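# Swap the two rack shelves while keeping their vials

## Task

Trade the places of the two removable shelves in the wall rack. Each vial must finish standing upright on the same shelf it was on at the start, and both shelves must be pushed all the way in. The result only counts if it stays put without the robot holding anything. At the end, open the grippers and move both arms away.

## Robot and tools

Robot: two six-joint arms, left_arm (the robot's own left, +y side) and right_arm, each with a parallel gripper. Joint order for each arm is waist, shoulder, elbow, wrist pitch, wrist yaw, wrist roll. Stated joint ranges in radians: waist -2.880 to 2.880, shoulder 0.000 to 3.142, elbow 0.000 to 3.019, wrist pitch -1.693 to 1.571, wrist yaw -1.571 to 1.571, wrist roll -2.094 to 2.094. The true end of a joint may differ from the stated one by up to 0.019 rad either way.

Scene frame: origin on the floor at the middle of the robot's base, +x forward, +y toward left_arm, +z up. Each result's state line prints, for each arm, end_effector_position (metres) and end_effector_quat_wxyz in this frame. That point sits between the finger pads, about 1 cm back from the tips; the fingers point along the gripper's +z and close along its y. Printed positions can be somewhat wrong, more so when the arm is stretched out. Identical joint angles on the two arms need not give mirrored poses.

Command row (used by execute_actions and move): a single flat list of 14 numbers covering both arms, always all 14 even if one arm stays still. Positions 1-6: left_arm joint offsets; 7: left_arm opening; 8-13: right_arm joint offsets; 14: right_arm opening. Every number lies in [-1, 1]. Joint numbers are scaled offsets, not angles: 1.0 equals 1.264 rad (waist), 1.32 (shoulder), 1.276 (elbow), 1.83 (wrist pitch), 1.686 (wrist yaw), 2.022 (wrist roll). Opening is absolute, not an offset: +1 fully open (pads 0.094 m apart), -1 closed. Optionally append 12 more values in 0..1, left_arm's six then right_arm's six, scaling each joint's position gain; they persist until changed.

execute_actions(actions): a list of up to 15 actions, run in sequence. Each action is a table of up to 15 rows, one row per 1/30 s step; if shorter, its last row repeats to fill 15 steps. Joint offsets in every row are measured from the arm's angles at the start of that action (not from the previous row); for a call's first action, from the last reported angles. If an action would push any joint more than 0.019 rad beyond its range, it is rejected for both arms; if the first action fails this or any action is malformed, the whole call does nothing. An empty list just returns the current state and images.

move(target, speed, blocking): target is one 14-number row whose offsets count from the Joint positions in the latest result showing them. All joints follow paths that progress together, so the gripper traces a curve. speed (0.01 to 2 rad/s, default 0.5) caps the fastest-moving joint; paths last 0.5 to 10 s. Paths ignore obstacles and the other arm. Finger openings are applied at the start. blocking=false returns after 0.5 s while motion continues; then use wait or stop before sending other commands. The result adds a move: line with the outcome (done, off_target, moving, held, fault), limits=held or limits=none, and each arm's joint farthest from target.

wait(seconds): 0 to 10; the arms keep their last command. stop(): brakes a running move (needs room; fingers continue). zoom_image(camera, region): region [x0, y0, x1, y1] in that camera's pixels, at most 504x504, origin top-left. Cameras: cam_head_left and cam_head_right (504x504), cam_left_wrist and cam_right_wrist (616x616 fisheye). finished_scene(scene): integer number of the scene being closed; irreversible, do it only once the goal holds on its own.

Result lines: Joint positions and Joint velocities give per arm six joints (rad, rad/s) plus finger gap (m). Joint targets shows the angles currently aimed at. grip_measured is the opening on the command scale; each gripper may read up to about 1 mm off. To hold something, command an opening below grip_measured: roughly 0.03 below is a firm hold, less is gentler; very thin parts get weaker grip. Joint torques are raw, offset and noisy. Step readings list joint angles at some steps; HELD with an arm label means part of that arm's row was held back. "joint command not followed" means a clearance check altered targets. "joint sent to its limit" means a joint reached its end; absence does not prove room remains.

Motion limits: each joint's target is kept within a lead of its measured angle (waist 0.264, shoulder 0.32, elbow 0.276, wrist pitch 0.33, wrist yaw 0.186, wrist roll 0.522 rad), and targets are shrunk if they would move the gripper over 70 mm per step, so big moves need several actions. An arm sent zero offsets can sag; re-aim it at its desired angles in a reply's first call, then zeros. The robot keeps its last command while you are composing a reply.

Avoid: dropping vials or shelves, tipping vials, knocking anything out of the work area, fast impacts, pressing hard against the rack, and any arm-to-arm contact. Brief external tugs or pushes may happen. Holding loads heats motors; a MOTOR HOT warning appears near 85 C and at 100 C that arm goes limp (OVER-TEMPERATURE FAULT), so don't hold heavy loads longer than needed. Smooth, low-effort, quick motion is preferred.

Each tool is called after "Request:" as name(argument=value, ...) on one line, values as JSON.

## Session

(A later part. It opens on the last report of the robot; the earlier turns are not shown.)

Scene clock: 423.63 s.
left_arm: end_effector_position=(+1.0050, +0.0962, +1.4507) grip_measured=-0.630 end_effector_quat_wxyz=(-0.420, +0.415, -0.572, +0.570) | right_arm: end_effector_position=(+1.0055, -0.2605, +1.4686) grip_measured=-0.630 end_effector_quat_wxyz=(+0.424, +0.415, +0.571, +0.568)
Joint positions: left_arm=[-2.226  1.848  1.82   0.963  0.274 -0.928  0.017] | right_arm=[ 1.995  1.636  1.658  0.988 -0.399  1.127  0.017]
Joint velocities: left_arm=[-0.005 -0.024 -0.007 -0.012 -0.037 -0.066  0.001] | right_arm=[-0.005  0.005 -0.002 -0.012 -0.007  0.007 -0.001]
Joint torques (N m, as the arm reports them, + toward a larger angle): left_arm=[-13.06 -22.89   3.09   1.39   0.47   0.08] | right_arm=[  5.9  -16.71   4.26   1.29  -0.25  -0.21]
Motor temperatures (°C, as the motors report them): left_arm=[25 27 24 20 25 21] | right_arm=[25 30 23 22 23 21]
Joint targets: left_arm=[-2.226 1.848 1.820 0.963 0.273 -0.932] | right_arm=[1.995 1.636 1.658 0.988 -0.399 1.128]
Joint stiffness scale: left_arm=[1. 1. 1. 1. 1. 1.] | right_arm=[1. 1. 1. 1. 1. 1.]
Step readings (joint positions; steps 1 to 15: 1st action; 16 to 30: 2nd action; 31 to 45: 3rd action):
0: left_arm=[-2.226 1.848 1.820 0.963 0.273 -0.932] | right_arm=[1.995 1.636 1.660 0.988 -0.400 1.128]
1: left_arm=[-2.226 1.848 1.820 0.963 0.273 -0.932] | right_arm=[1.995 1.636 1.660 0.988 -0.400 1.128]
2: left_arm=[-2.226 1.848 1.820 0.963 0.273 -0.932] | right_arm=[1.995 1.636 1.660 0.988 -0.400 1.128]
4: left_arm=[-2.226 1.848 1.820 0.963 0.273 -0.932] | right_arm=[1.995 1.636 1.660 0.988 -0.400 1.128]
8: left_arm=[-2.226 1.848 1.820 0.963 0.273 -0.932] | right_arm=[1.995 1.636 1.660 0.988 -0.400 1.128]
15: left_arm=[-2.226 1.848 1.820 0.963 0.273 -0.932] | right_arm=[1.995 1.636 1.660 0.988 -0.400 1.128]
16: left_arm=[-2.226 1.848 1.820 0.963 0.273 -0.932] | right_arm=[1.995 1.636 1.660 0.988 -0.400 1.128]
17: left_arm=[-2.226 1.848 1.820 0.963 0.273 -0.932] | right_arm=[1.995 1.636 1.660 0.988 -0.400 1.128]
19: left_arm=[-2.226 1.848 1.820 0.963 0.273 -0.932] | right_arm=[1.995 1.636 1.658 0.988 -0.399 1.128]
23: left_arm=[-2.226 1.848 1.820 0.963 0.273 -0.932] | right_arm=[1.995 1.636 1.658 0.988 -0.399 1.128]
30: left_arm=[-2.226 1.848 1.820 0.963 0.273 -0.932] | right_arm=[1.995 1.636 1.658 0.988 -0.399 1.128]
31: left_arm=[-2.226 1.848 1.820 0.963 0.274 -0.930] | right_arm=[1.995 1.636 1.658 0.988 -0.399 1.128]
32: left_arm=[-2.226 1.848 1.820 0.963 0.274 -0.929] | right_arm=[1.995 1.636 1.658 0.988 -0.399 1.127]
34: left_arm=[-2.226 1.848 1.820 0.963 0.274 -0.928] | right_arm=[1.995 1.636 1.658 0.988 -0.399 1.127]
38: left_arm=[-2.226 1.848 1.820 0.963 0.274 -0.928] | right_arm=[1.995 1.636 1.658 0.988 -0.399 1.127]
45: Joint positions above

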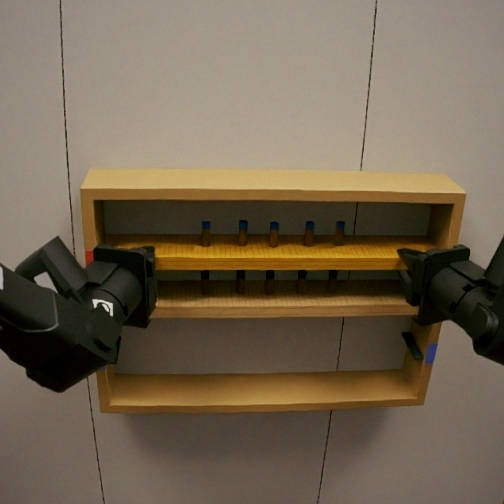

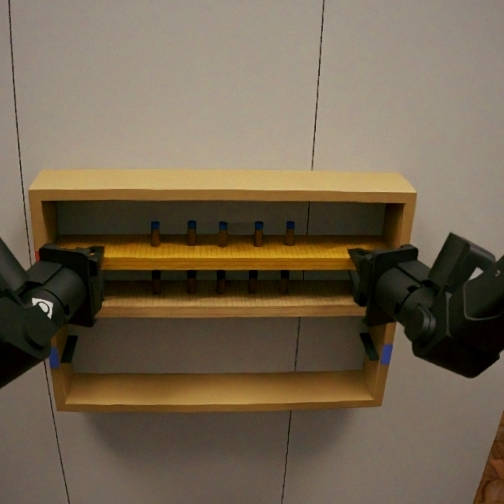

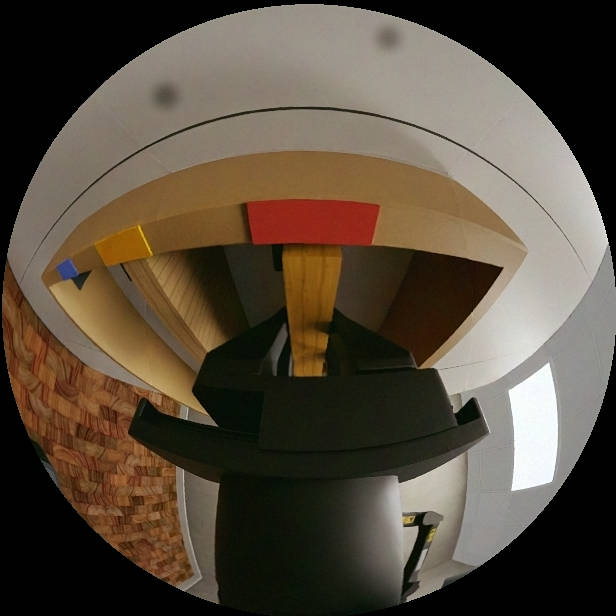

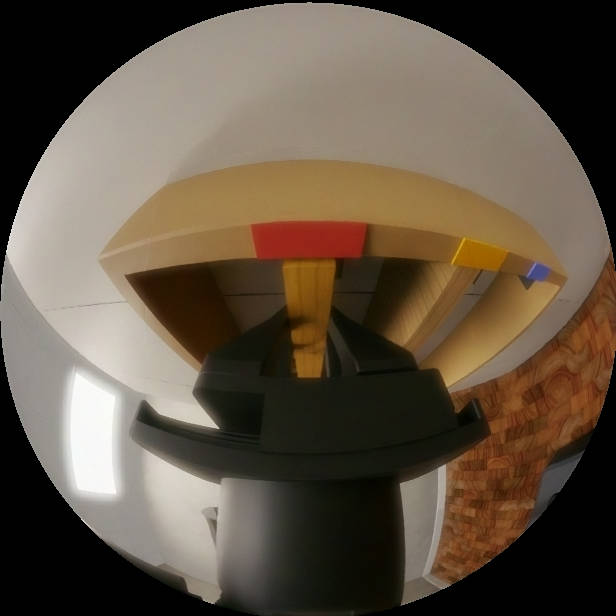

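Request:
move(target=[0,-0.069,-0.149,0.083,0,0,-0.72,0,-0.069,-0.144,0.074,-0.004,0,-0.72], speed=0.07)

Request:
move(target=[-0.012,-0.063,-0.14,0.094,0.006,0,-0.72,0,-0.062,-0.131,0.097,-0.01,0.008,-0.72], speed=0.07)

Scene clock: 436.93 s.
left_arm: end_effector_position=(+0.9574, +0.0989, +1.4525) grip_measured=-0.630 end_effector_quat_wxyz=(-0.416, +0.418, -0.577, +0.566) | right_arm: end_effector_position=(+0.9563, -0.2561, +1.4689) grip_measured=-0.630 end_effector_quat_wxyz=(+0.418, +0.419, +0.575, +0.564)
Joint positions: left_arm=[-2.225  1.786  1.628  1.08   0.267 -0.927  0.017] | right_arm=[ 1.993  1.579  1.475  1.097 -0.395  1.127  0.017]
Joint velocities: left_arm=[-0.005 -0.005 -0.002 -0.002 -0.037 -0.007 -0.   ] | right_arm=[-0.005 -0.005 -0.007  0.002  0.095  0.037 -0.   ]
Joint torques (N m, as the arm reports them, + toward a larger angle): left_arm=[-12.48 -24.05   2.55   2.63   0.86   0.09] | right_arm=[  5.76 -18.3    3.33   2.18  -0.69  -0.22]
Motor temperatures (°C, as the motors report them): left_arm=[25 28 23 20 25 21] | right_arm=[25 30 23 22 23 21]
Joint targets: left_arm=[-2.226 1.757 1.630 1.115 0.274 -0.928] | right_arm=[1.995 1.545 1.474 1.123 -0.406 1.128]
Joint stiffness scale: left_arm=[1. 1. 1. 1. 1. 1.] | right_arm=[1. 1. 1. 1. 1. 1.]
move: off_target (left_arm, right_arm); limits=none; left_arm: farthest joint: the wrist pitch, 0.034 radians from its target (0.152 radians at the start); right_arm: farthest joint: the shoulder, 0.035 radians from its target (0.091 radians at the start)

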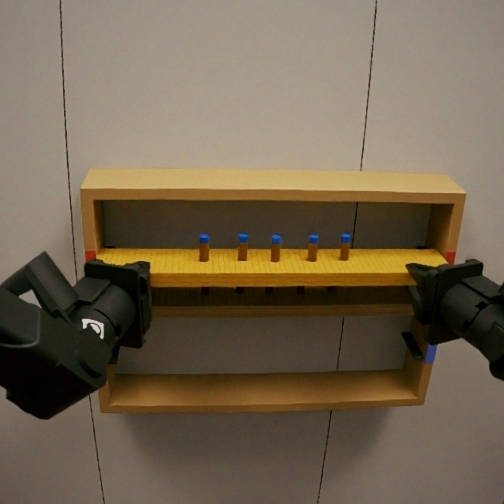

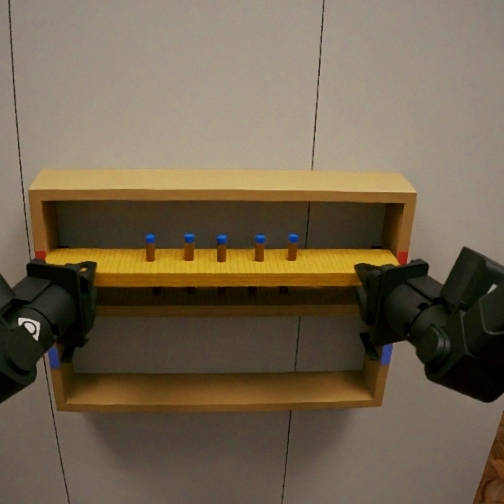

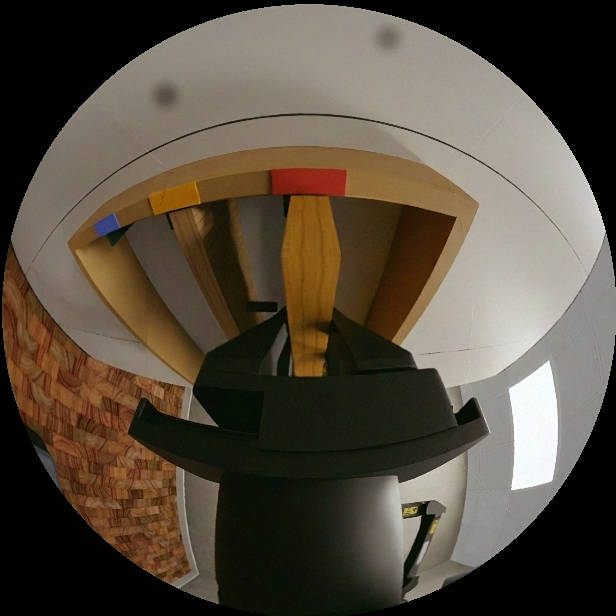

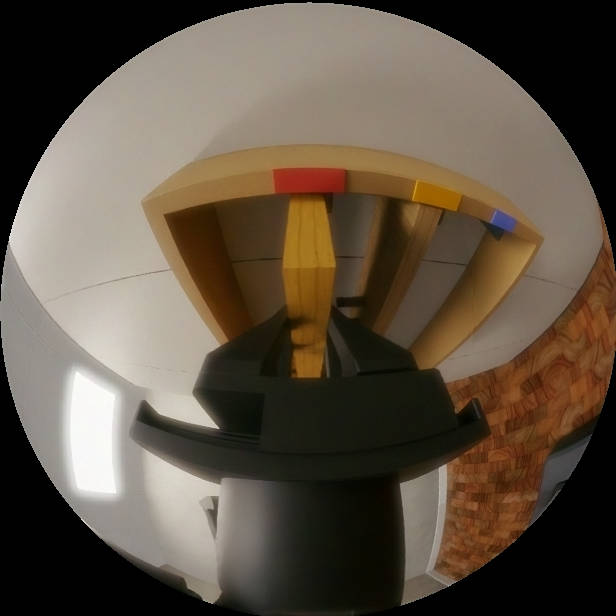

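Scene clock: 439.77 s.
left_arm: end_effector_position=(+0.9039, +0.1023, +1.4549) grip_measured=-0.630 end_effector_quat_wxyz=(-0.414, +0.417, -0.579, +0.565) | right_arm: end_effector_position=(+0.9028, -0.2526, +1.4706) grip_measured=-0.630 end_effector_quat_wxyz=(+0.419, +0.418, +0.575, +0.564)
Joint positions: left_arm=[-2.22   1.741  1.444  1.214  0.269 -0.927  0.017] | right_arm=[ 1.987  1.544  1.304  1.236 -0.4    1.131  0.017]
Joint velocities: left_arm=[-0.015  0.005  0.002  0.017 -0.051 -0.066 -0.001] | right_arm=[-0.005 -0.005 -0.017 -0.002  0.022 -0.051  0.   ]
Joint torques (N m, as the arm reports them, + toward a larger angle): left_arm=[-13.49 -23.43   1.86   2.76   0.88   0.1 ] | right_arm=[  5.81 -18.02   2.66   2.53  -0.74  -0.14]
Motor temperatures (°C, as the motors report them): left_arm=[25 28 23 20 26 21] | right_arm=[25 30 23 22 23 21]
Joint targets: left_arm=[-2.240 1.703 1.449 1.253 0.277 -0.927] | right_arm=[1.993 1.498 1.308 1.275 -0.412 1.143]
Joint stiffness scale: left_arm=[1. 1. 1. 1. 1. 1.] | right_arm=[1. 1. 1. 1. 1. 1.]
move: off_target (left_arm, right_arm); limits=none; left_arm: farthest joint: the shoulder, 0.038 radians from its target (0.083 radians at the start); right_arm: farthest joint: the shoulder, 0.046 radians from its target (0.082 radians at the start)

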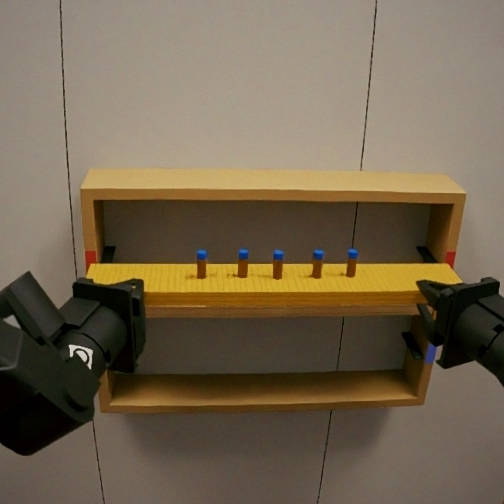

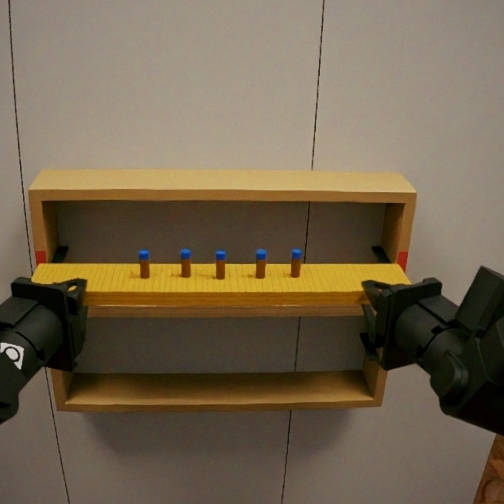

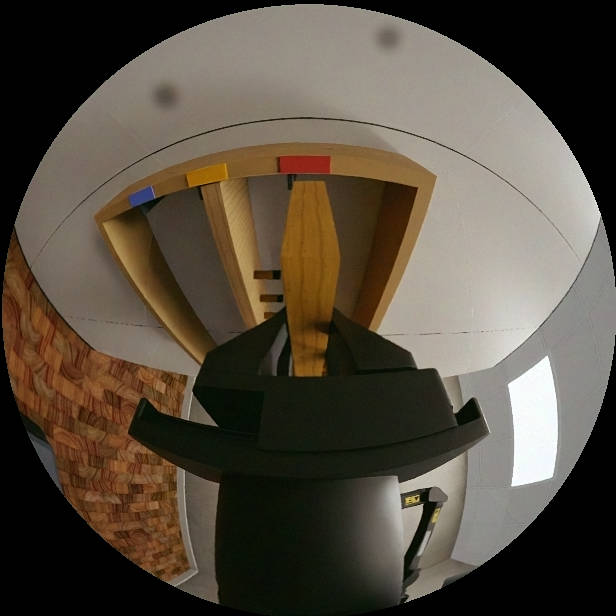

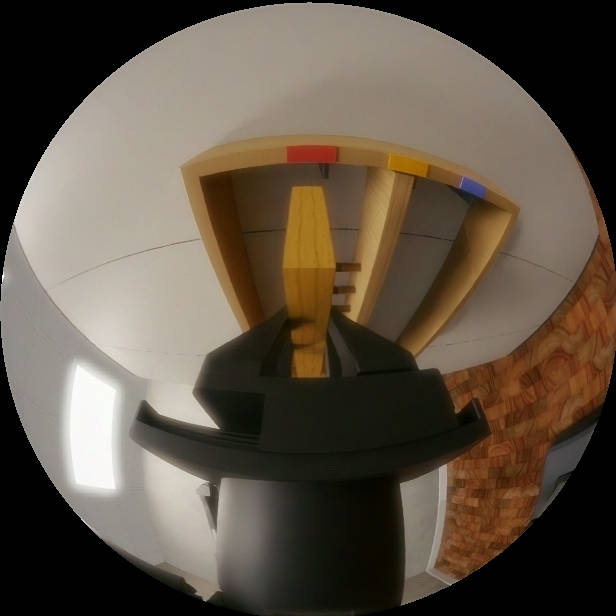

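Request:
move(target=[0.092,0.255,0.302,0.038,0.049,-0.057,-0.72,-0.081,0.269,0.277,0.061,-0.041,0.051,-0.72], speed=0.09)

Scene clock: 453.60 s.
left_arm: end_effector_position=(+0.8999, +0.0971, +1.3149) grip_measured=-0.630 end_effector_quat_wxyz=(-0.419, +0.416, -0.572, +0.570) | right_arm: end_effector_position=(+0.9023, -0.2576, +1.3336) grip_measured=-0.630 end_effector_quat_wxyz=(+0.426, +0.410, +0.574, +0.567)
Joint positions: left_arm=[-2.107  2.082  1.804  1.245  0.343 -1.033  0.017] | right_arm=[ 1.892  1.892  1.632  1.31  -0.457  1.212  0.017]
Joint velocities: left_arm=[ 0.005  0.005  0.012 -0.002 -0.081 -0.051 -0.001] | right_arm=[-0.015  0.005 -0.017  0.012  0.007 -0.066 -0.   ]
Joint torques (N m, as the arm reports them, + toward a larger angle): left_arm=[-12.37 -21.17   3.48   2.86   0.92   0.03] | right_arm=[  5.14 -14.64   3.92   2.65  -0.66  -0.05]
Motor temperatures (°C, as the motors report them): left_arm=[25 28 23 20 26 21] | right_arm=[25 30 23 22 24 21]
Joint targets: left_arm=[-2.104 2.077 1.829 1.283 0.352 -1.042] | right_arm=[1.885 1.899 1.658 1.348 -0.469 1.234]
Joint stiffness scale: left_arm=[1. 1. 1. 1. 1. 1.] | right_arm=[1. 1. 1. 1. 1. 1.]
move: off_target (left_arm, right_arm); limits=none; left_arm: farthest joint: the wrist pitch, 0.039 radians from its target (0.070 radians at the start); right_arm: farthest joint: the wrist pitch, 0.038 radians from its target (0.111 radians at the start)

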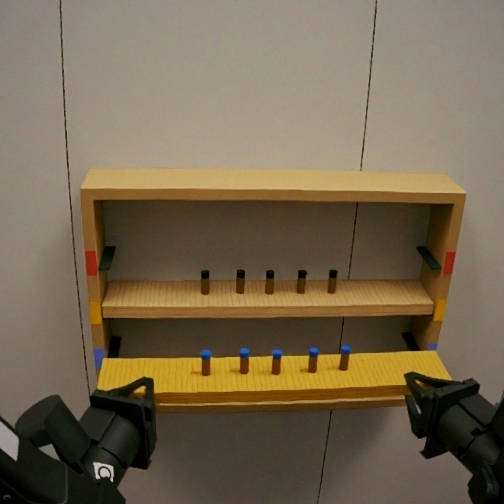

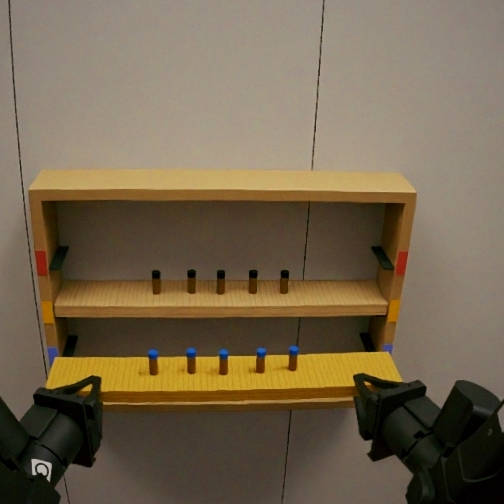

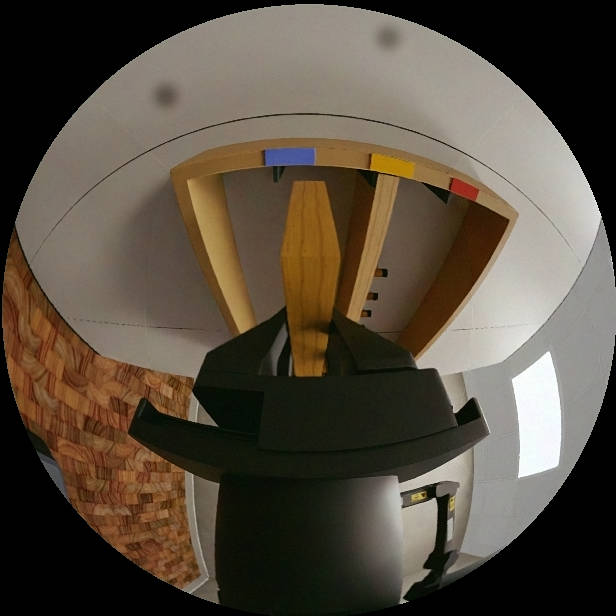

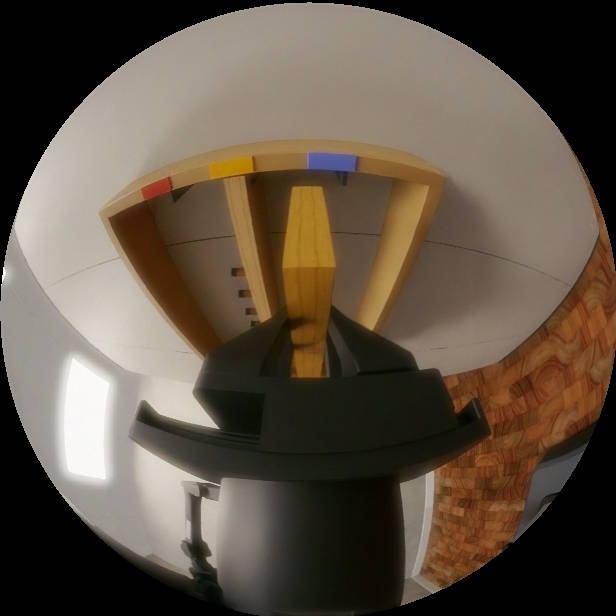

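Request:
move(target=[-0.004,0.037,0.19,-0.09,0.002,0,-0.72,0.035,0.046,0.175,-0.083,0.004,0,-0.72], speed=0.06)

Scene clock: 466.77 s.
left_arm: end_effector_position=(+0.9522, +0.0982, +1.3069) grip_measured=-0.630 end_effector_quat_wxyz=(-0.417, +0.418, -0.573, +0.568) | right_arm: end_effector_position=(+0.9533, -0.2578, +1.3254) grip_measured=-0.630 end_effector_quat_wxyz=(+0.424, +0.413, +0.573, +0.566)
Joint positions: left_arm=[-2.106  2.135  2.013  1.082  0.339 -1.034  0.017] | right_arm=[ 1.902  1.941  1.823  1.16  -0.448  1.208  0.017]
Joint velocities: left_arm=[ 0.005  0.005 -0.017 -0.007  0.037 -0.007 -0.   ] | right_arm=[ 0.015 -0.024 -0.007  0.012  0.051  0.022 -0.001]
Joint torques (N m, as the arm reports them, + toward a larger angle): left_arm=[-13.72 -22.59   5.     1.42   0.79   0.11] | right_arm=[  8.68 -15.1    5.39   1.21  -0.34  -0.18]
Motor temperatures (°C, as the motors report them): left_arm=[25 28 23 20 26 21] | right_arm=[25 30 23 22 24 21]
Joint targets: left_arm=[-2.112 2.131 2.046 1.080 0.346 -1.034] | right_arm=[1.936 1.952 1.855 1.158 -0.451 1.212]
Joint stiffness scale: left_arm=[1. 1. 1. 1. 1. 1.] | right_arm=[1. 1. 1. 1. 1. 1.]
move: off_target (left_arm, right_arm); limits=none; left_arm: farthest joint: the elbow, 0.033 radians from its target (0.243 radians at the start); right_arm: farthest joint: the waist, 0.034 radians from its target (0.044 radians at the start)

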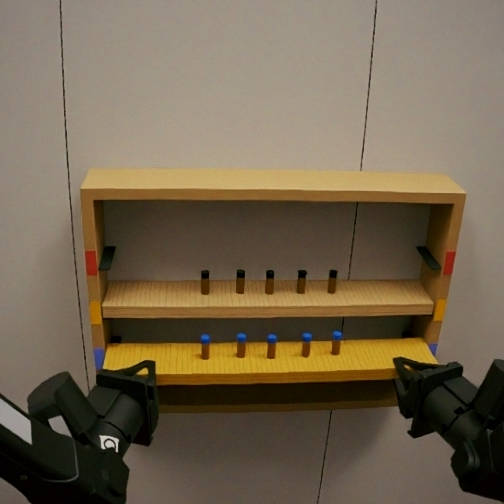

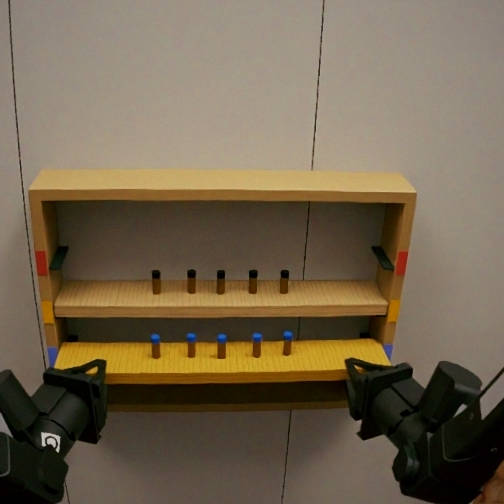

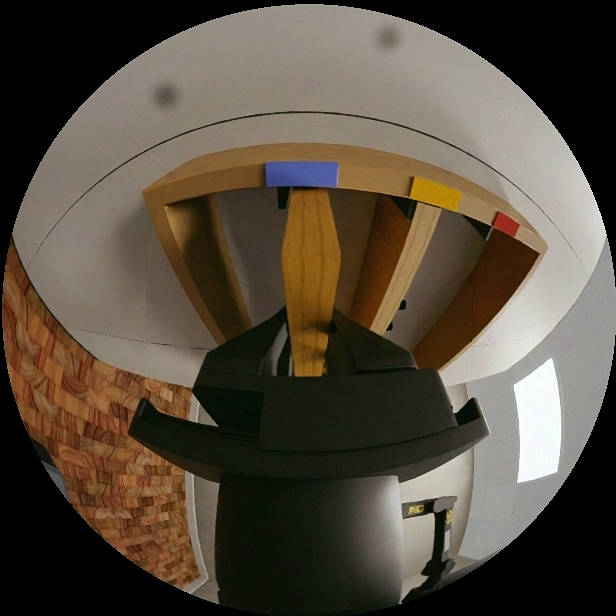

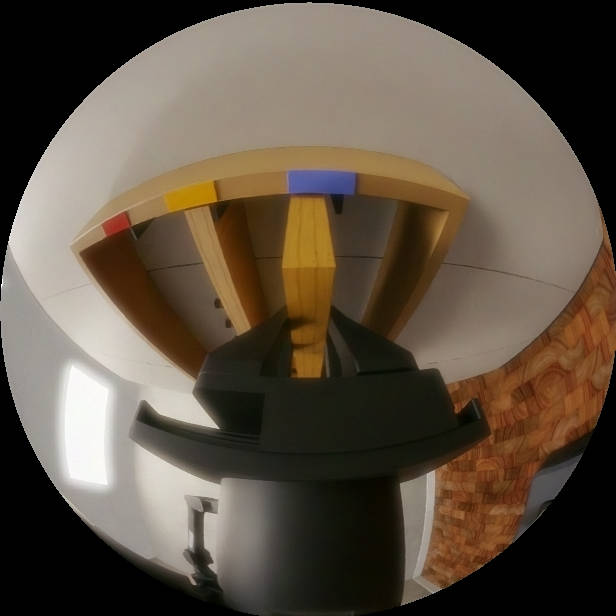

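Request:
move(target=[0,0.088,0.288,-0.118,0.007,0,-0.72,0.034,0.083,0.25,-0.111,0.002,-0.002,-0.72], speed=0.08)

Scene clock: 483.50 s.
left_arm: end_effector_position=(+1.0117, +0.1001, +1.3030) grip_measured=-0.630 end_effector_quat_wxyz=(-0.421, +0.412, -0.571, +0.571) | right_arm: end_effector_position=(+1.0140, -0.2573, +1.3197) grip_measured=-0.630 end_effector_quat_wxyz=(+0.424, +0.414, +0.572, +0.568)
Joint positions: left_arm=[-2.106  2.245  2.337  0.88   0.348 -1.031  0.017] | right_arm=[ 1.914  2.032  2.101  0.971 -0.443  1.202  0.017]
Joint velocities: left_arm=[ 0.005  0.005 -0.002 -0.012 -0.007  0.007 -0.001] | right_arm=[-0.005 -0.015 -0.012  0.002 -0.066  0.022 -0.001]
Joint torques (N m, as the arm reports them, + toward a larger angle): left_arm=[-14.02 -23.23   7.06   0.94   0.58   0.08] | right_arm=[  8.89 -16.1    7.33   0.87  -0.28  -0.21]
Motor temperatures (°C, as the motors report them): left_arm=[25 28 24 20 26 21] | right_arm=[25 30 23 22 24 21]
Joint targets: left_arm=[-2.106 2.251 2.380 0.866 0.351 -1.034] | right_arm=[1.945 2.051 2.141 0.957 -0.445 1.204]
Joint stiffness scale: left_arm=[1. 1. 1. 1. 1. 1.] | right_arm=[1. 1. 1. 1. 1. 1.]
move: off_target (left_arm, right_arm); limits=none; left_arm: farthest joint: the elbow, 0.044 radians from its target (0.368 radians at the start); right_arm: farthest joint: the elbow, 0.041 radians from its target (0.319 radians at the start)

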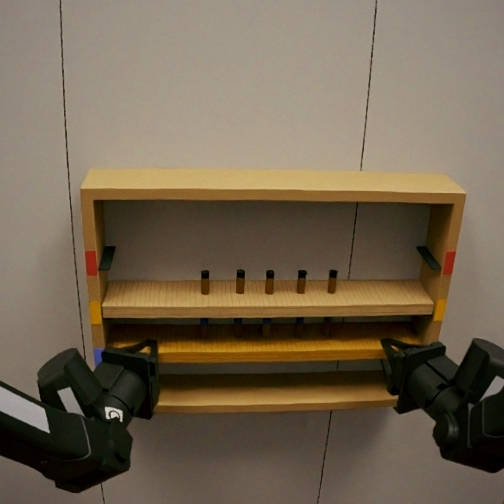

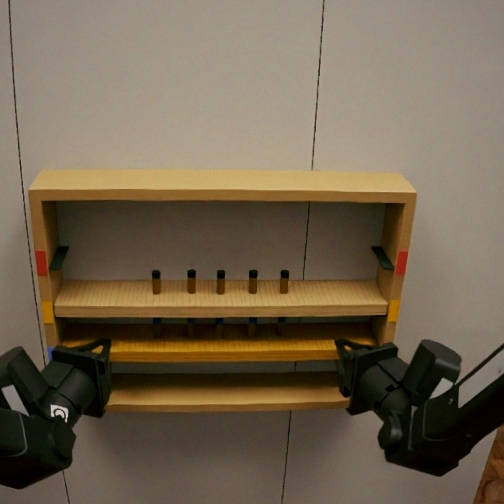

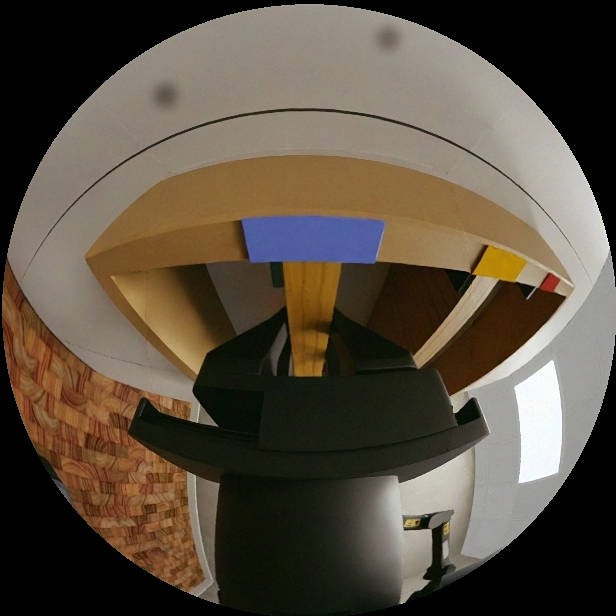

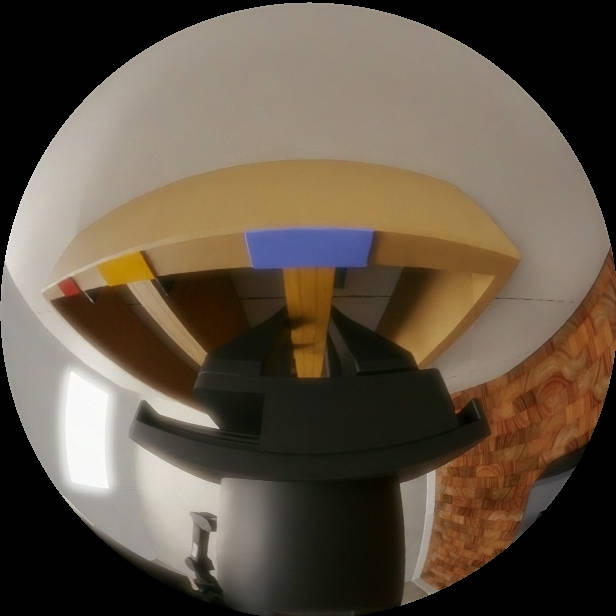

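Small confirm push, release, retreat.

Request:
move(target=[0,0.012,0.046,-0.012,0,0,-0.72,0.02,0.02,0.048,-0.012,0,0,-0.72], speed=0.04)

Request:
execute_actions(actions=[[[0,0,0,0,0,0,-0.72,0,0,0,0,0,0,-0.72]],[[0,0,0,0,0,0,-0.2,0,0,0,0,0,0,-0.2]]])

Request:
move(target=[0,-0.093,-0.268,0.136,0,0,-0.2,-0.022,-0.078,-0.216,0.118,-0.005,0.008,-0.2], speed=0.18)

Scene clock: 490.80 s.
left_arm: end_effector_position=(+1.0116, +0.0998, +1.3027) grip_measured=-0.630 end_effector_quat_wxyz=(-0.423, +0.411, -0.570, +0.572) | right_arm: end_effector_position=(+1.0143, -0.2569, +1.3198) grip_measured=-0.630 end_effector_quat_wxyz=(+0.424, +0.412, +0.572, +0.569)
Joint positions: left_arm=[-2.105  2.249  2.343  0.882  0.351 -1.031  0.017] | right_arm=[ 1.914  2.033  2.104  0.971 -0.446  1.202  0.017]
Joint velocities: left_arm=[ 0.005  0.005 -0.012 -0.002  0.022  0.007  0.001] | right_arm=[-0.005 -0.015  0.002 -0.002  0.007  0.037 -0.001]
Joint torques (N m, as the arm reports them, + toward a larger angle): left_arm=[-13.99 -22.76   7.7    0.62   0.28   0.1 ] | right_arm=[  8.34 -15.66   8.52   0.61  -0.08  -0.23]
Motor temperatures (°C, as the motors report them): left_arm=[25 28 25 20 26 21] | right_arm=[25 30 24 22 24 21]
Joint targets: left_arm=[-2.106 2.261 2.395 0.858 0.348 -1.031] | right_arm=[1.940 2.058 2.162 0.949 -0.443 1.202]
Joint stiffness scale: left_arm=[1. 1. 1. 1. 1. 1.] | right_arm=[1. 1. 1. 1. 1. 1.]
move: off_target (left_arm, right_arm); limits=none; left_arm: farthest joint: the elbow, 0.052 radians from its target (0.059 radians at the start); right_arm: farthest joint: the elbow, 0.058 radians from its target (0.061 radians at the start)

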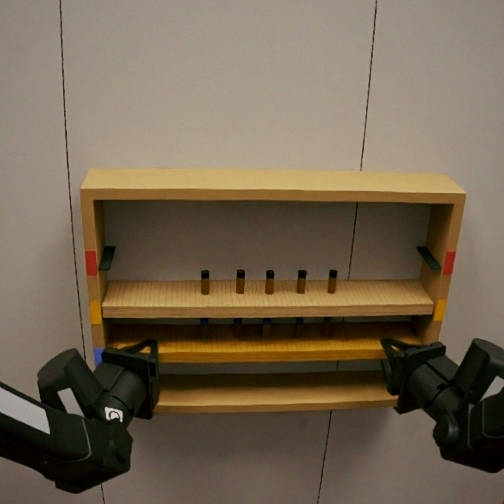

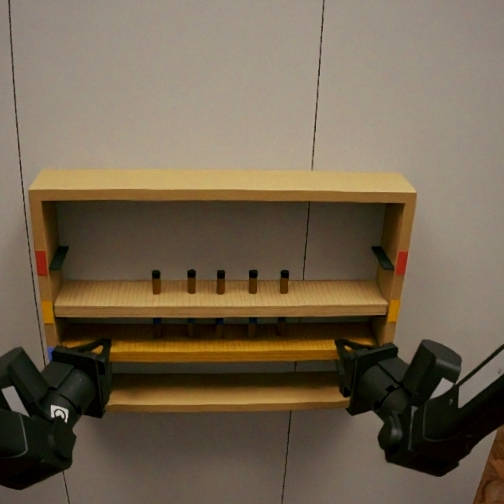

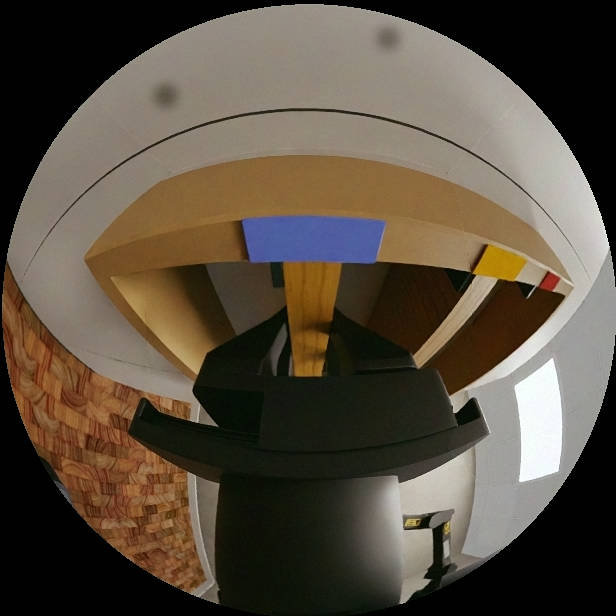

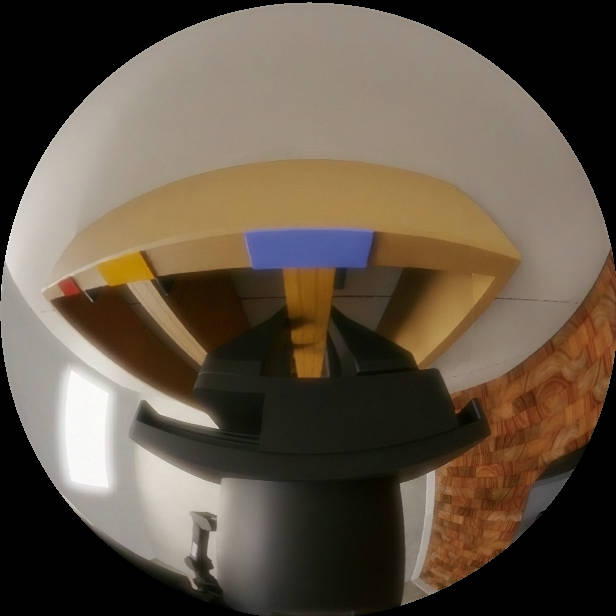

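Scene clock: 491.80 s.
left_arm: end_effector_position=(+1.0110, +0.0997, +1.3022) grip_measured=-0.202 end_effector_quat_wxyz=(-0.422, +0.411, -0.571, +0.572) | right_arm: end_effector_position=(+1.0136, -0.2566, +1.3192) grip_measured=-0.203 end_effector_quat_wxyz=(+0.423, +0.413, +0.572, +0.569)
Joint positions: left_arm=[-2.105  2.249  2.341  0.883  0.35  -1.031  0.037] | right_arm=[ 1.914  2.033  2.102  0.971 -0.446  1.202  0.037]
Joint velocities: left_arm=[-0.005 -0.015 -0.007 -0.007 -0.007 -0.125 -0.001] | right_arm=[ 0.015  0.005 -0.017  0.012 -0.066 -0.037  0.001]
Joint torques (N m, as the arm reports them, + toward a larger angle): left_arm=[-13.89 -23.91   3.85   1.47   0.42   0.11] | right_arm=[  6.52 -17.59   4.59   1.34  -0.23  -0.24]
Motor temperatures (°C, as the motors report them): left_arm=[25 28 25 20 26 21] | right_arm=[25 30 24 22 24 21]
Joint targets: left_arm=[-2.105 2.249 2.342 0.883 0.350 -1.031] | right_arm=[1.914 2.033 2.103 0.971 -0.446 1.202]
Joint stiffness scale: left_arm=[1. 1. 1. 1. 1. 1.] | right_arm=[1. 1. 1. 1. 1. 1.]
Step readings (joint positions; steps 1 to 15: 1st action; 16 to 30: 2nd action):
0: left_arm=[-2.105 2.249 2.343 0.882 0.351 -1.031] | right_arm=[1.914 2.033 2.104 0.971 -0.446 1.202]
1: left_arm=[-2.105 2.249 2.342 0.883 0.350 -1.031] | right_arm=[1.914 2.033 2.103 0.971 -0.446 1.202]
2: left_arm=[-2.105 2.249 2.341 0.883 0.350 -1.031] | right_arm=[1.914 2.033 2.103 0.971 -0.446 1.202]
4: left_arm=[-2.105 2.249 2.341 0.883 0.350 -1.031] | right_arm=[1.914 2.033 2.103 0.971 -0.446 1.202]
8: left_arm=[-2.105 2.249 2.341 0.883 0.350 -1.031] | right_arm=[1.914 2.033 2.103 0.971 -0.446 1.202]
15: left_arm=[-2.105 2.249 2.341 0.883 0.350 -1.031] | right_arm=[1.914 2.033 2.103 0.971 -0.446 1.202]
16: left_arm=[-2.105 2.249 2.341 0.883 0.350 -1.031] | right_arm=[1.914 2.033 2.102 0.971 -0.446 1.202]
17: left_arm=[-2.105 2.249 2.341 0.883 0.350 -1.031] | right_arm=[1.914 2.033 2.102 0.971 -0.446 1.202]
19: left_arm=[-2.105 2.249 2.341 0.883 0.350 -1.031] | right_arm=[1.914 2.033 2.102 0.971 -0.446 1.202]
23: left_arm=[-2.105 2.249 2.341 0.883 0.350 -1.031] | right_arm=[1.914 2.033 2.102 0.971 -0.446 1.202]
30: Joint positions above

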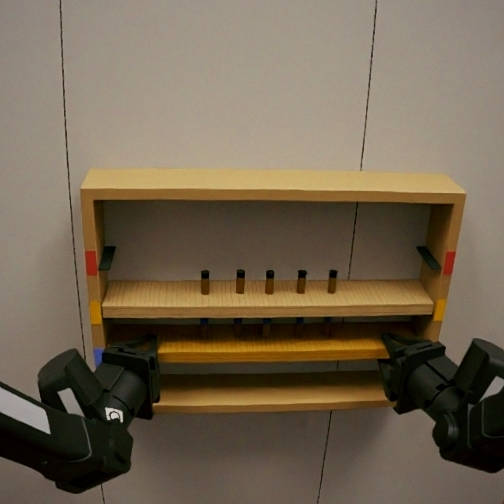

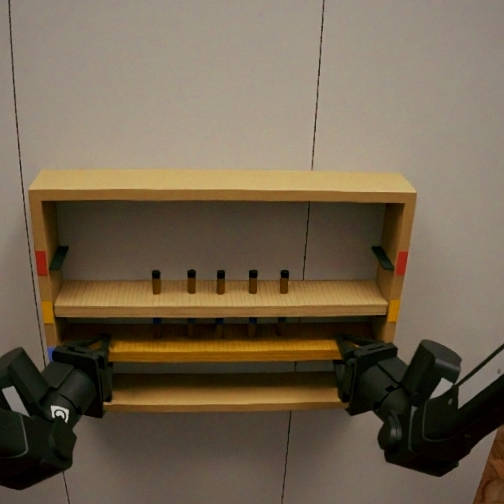

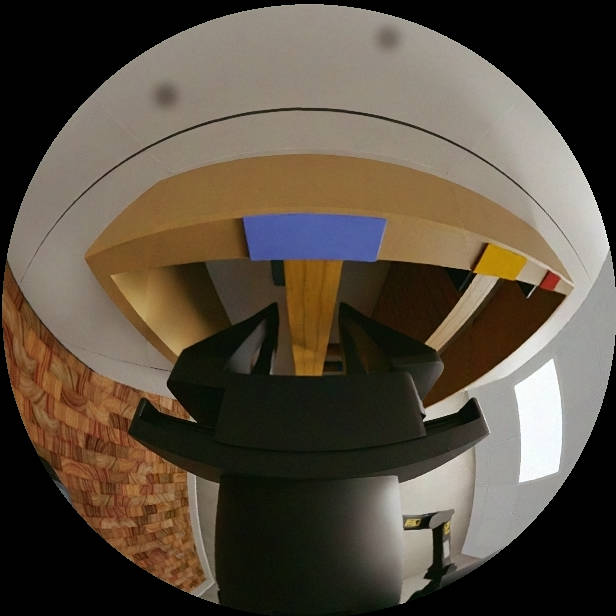

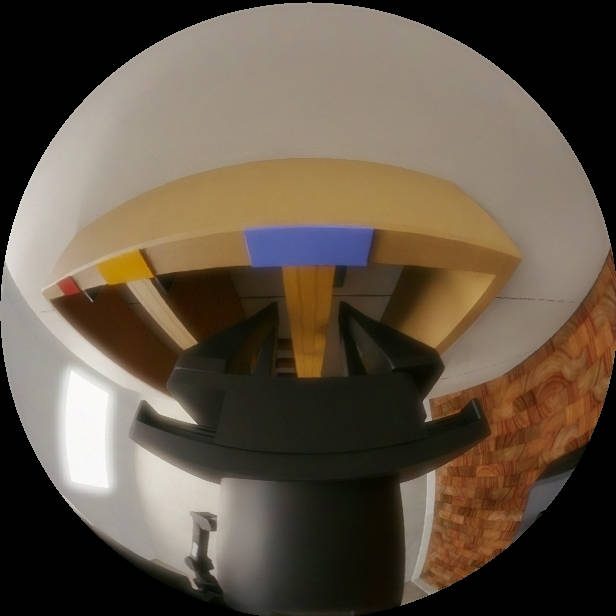

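Scene clock: 494.07 s.
left_arm: end_effector_position=(+0.9436, +0.0950, +1.3040) grip_measured=-0.201 end_effector_quat_wxyz=(-0.419, +0.412, -0.573, +0.571) | right_arm: end_effector_position=(+0.9493, -0.2510, +1.3195) grip_measured=-0.202 end_effector_quat_wxyz=(+0.422, +0.413, +0.574, +0.568)
Joint positions: left_arm=[-2.105  2.144  2.002  1.109  0.35  -1.031  0.038] | right_arm=[ 1.907  1.957  1.828  1.165 -0.45   1.205  0.037]
Joint velocities: left_arm=[-0.005 -0.015 -0.027 -0.002 -0.007  0.022 -0.001] | right_arm=[-0.005 -0.005  0.012 -0.002  0.007  0.037 -0.001]
Joint torques (N m, as the arm reports them, + toward a larger angle): left_arm=[-13.23 -23.5    2.25   2.31   0.42   0.1 ] | right_arm=[  4.66 -18.09   3.11   2.05  -0.38  -0.13]
Motor temperatures (°C, as the motors report them): left_arm=[25 28 25 20 26 21] | right_arm=[25 31 24 22 24 21]
Joint targets: left_arm=[-2.105 2.126 1.999 1.132 0.349 -1.031] | right_arm=[1.886 1.931 1.827 1.188 -0.455 1.218]
Joint stiffness scale: left_arm=[1. 1. 1. 1. 1. 1.] | right_arm=[1. 1. 1. 1. 1. 1.]
move: off_target (left_arm, right_arm); limits=none; left_arm: farthest joint: the wrist pitch, 0.023 radians from its target (0.249 radians at the start); right_arm: farthest joint: the shoulder, 0.027 radians from its target (0.103 radians at the start)

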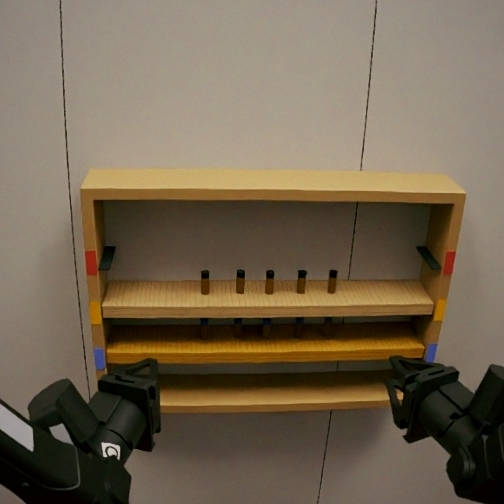

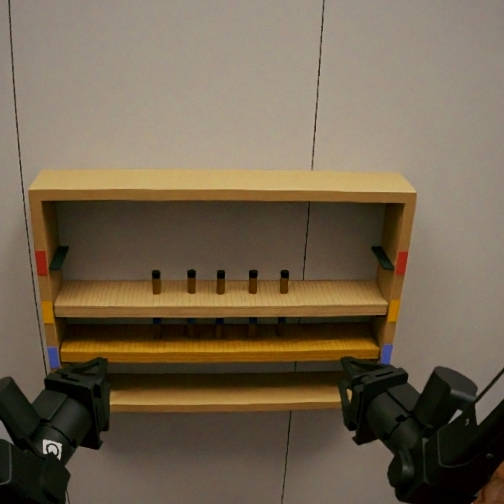

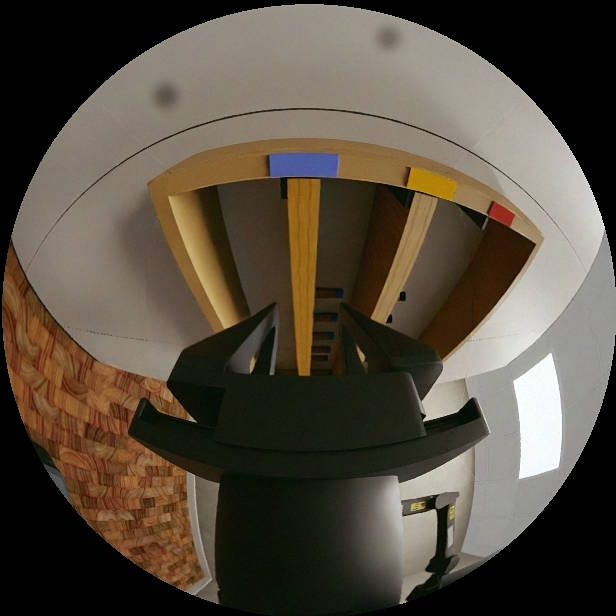

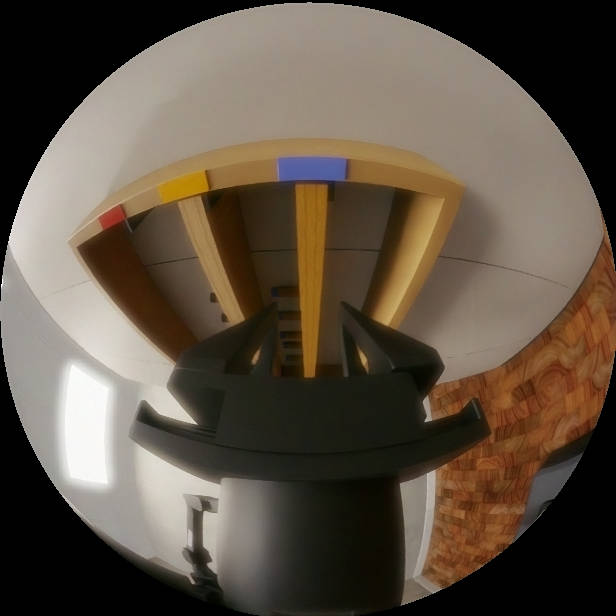

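Request:
move(target=[0.08,-0.2,-0.5,0.12,0,0,0,0,-0.15,-0.42,0.1,0,0,0], speed=0.4)

Request:
finished_scene(scene=1)

Scene clock: 499.40 s.
left_arm: end_effector_position=(+0.8016, +0.1562, +1.3085) grip_measured=-0.002 end_effector_quat_wxyz=(-0.360, +0.437, -0.638, +0.522) | right_arm: end_effector_position=(+0.8106, -0.2323, +1.3336) grip_measured=-0.003 end_effector_quat_wxyz=(+0.343, +0.452, +0.614, +0.549)
Joint positions: left_arm=[-2.018  1.893  1.366  1.306  0.35  -1.031  0.047] | right_arm=[ 1.907  1.78   1.295  1.326 -0.45   1.205  0.047]
Joint velocities: left_arm=[ 0.005 -0.015  0.012 -0.002  0.007 -0.022  0.001] | right_arm=[-0.015 -0.015  0.007 -0.012 -0.022 -0.051  0.   ]
Joint torques (N m, as the arm reports them, + toward a larger angle): left_arm=[ -8.07 -20.39  -0.38   2.3    0.39   0.11] | right_arm=[  5.15 -14.66   0.38   2.    -0.27  -0.24]
Motor temperatures (°C, as the motors report them): left_arm=[25 28 24 20 26 21] | right_arm=[25 31 23 22 24 21]
Joint targets: left_arm=[-2.004 1.879 1.363 1.329 0.350 -1.031] | right_arm=[1.907 1.759 1.292 1.348 -0.450 1.205]
Joint stiffness scale: left_arm=[1. 1. 1. 1. 1. 1.] | right_arm=[1. 1. 1. 1. 1. 1.]
move: off_target (left_arm, right_arm); limits=none; left_arm: farthest joint: the wrist pitch, 0.022 radians from its target (0.219 radians at the start); right_arm: farthest joint: the wrist pitch, 0.022 radians from its target (0.183 radians at the start)

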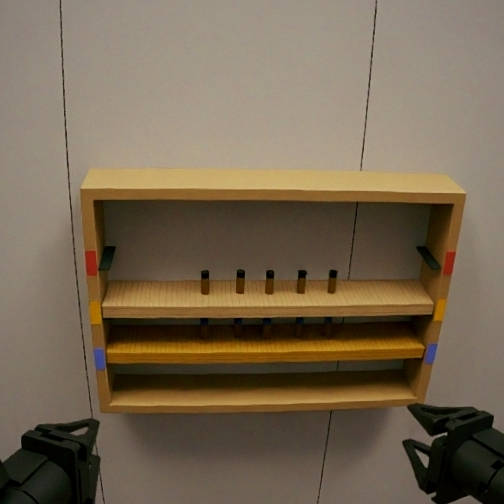

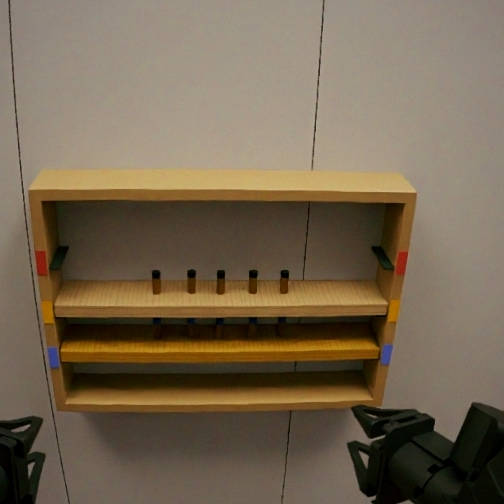

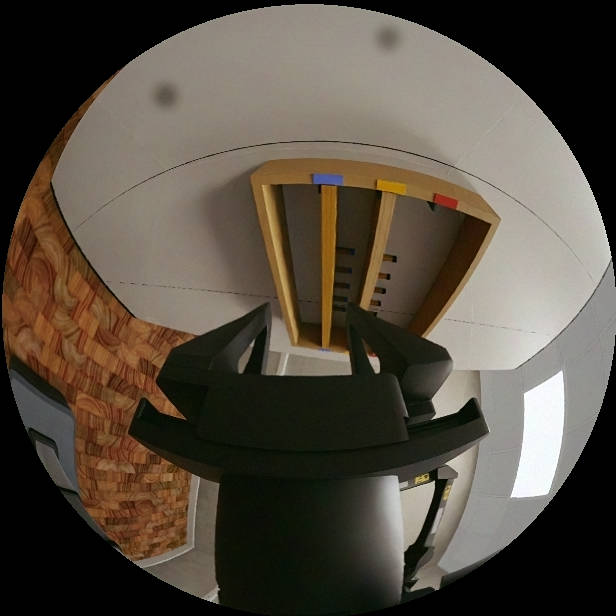

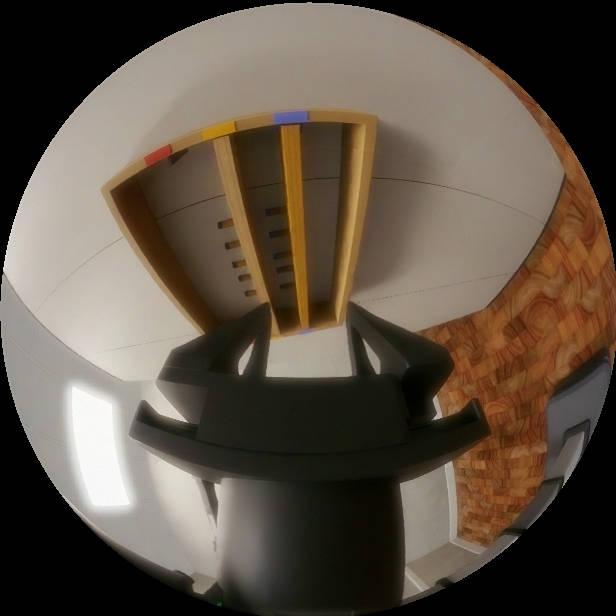

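The scene is finished: the task was done.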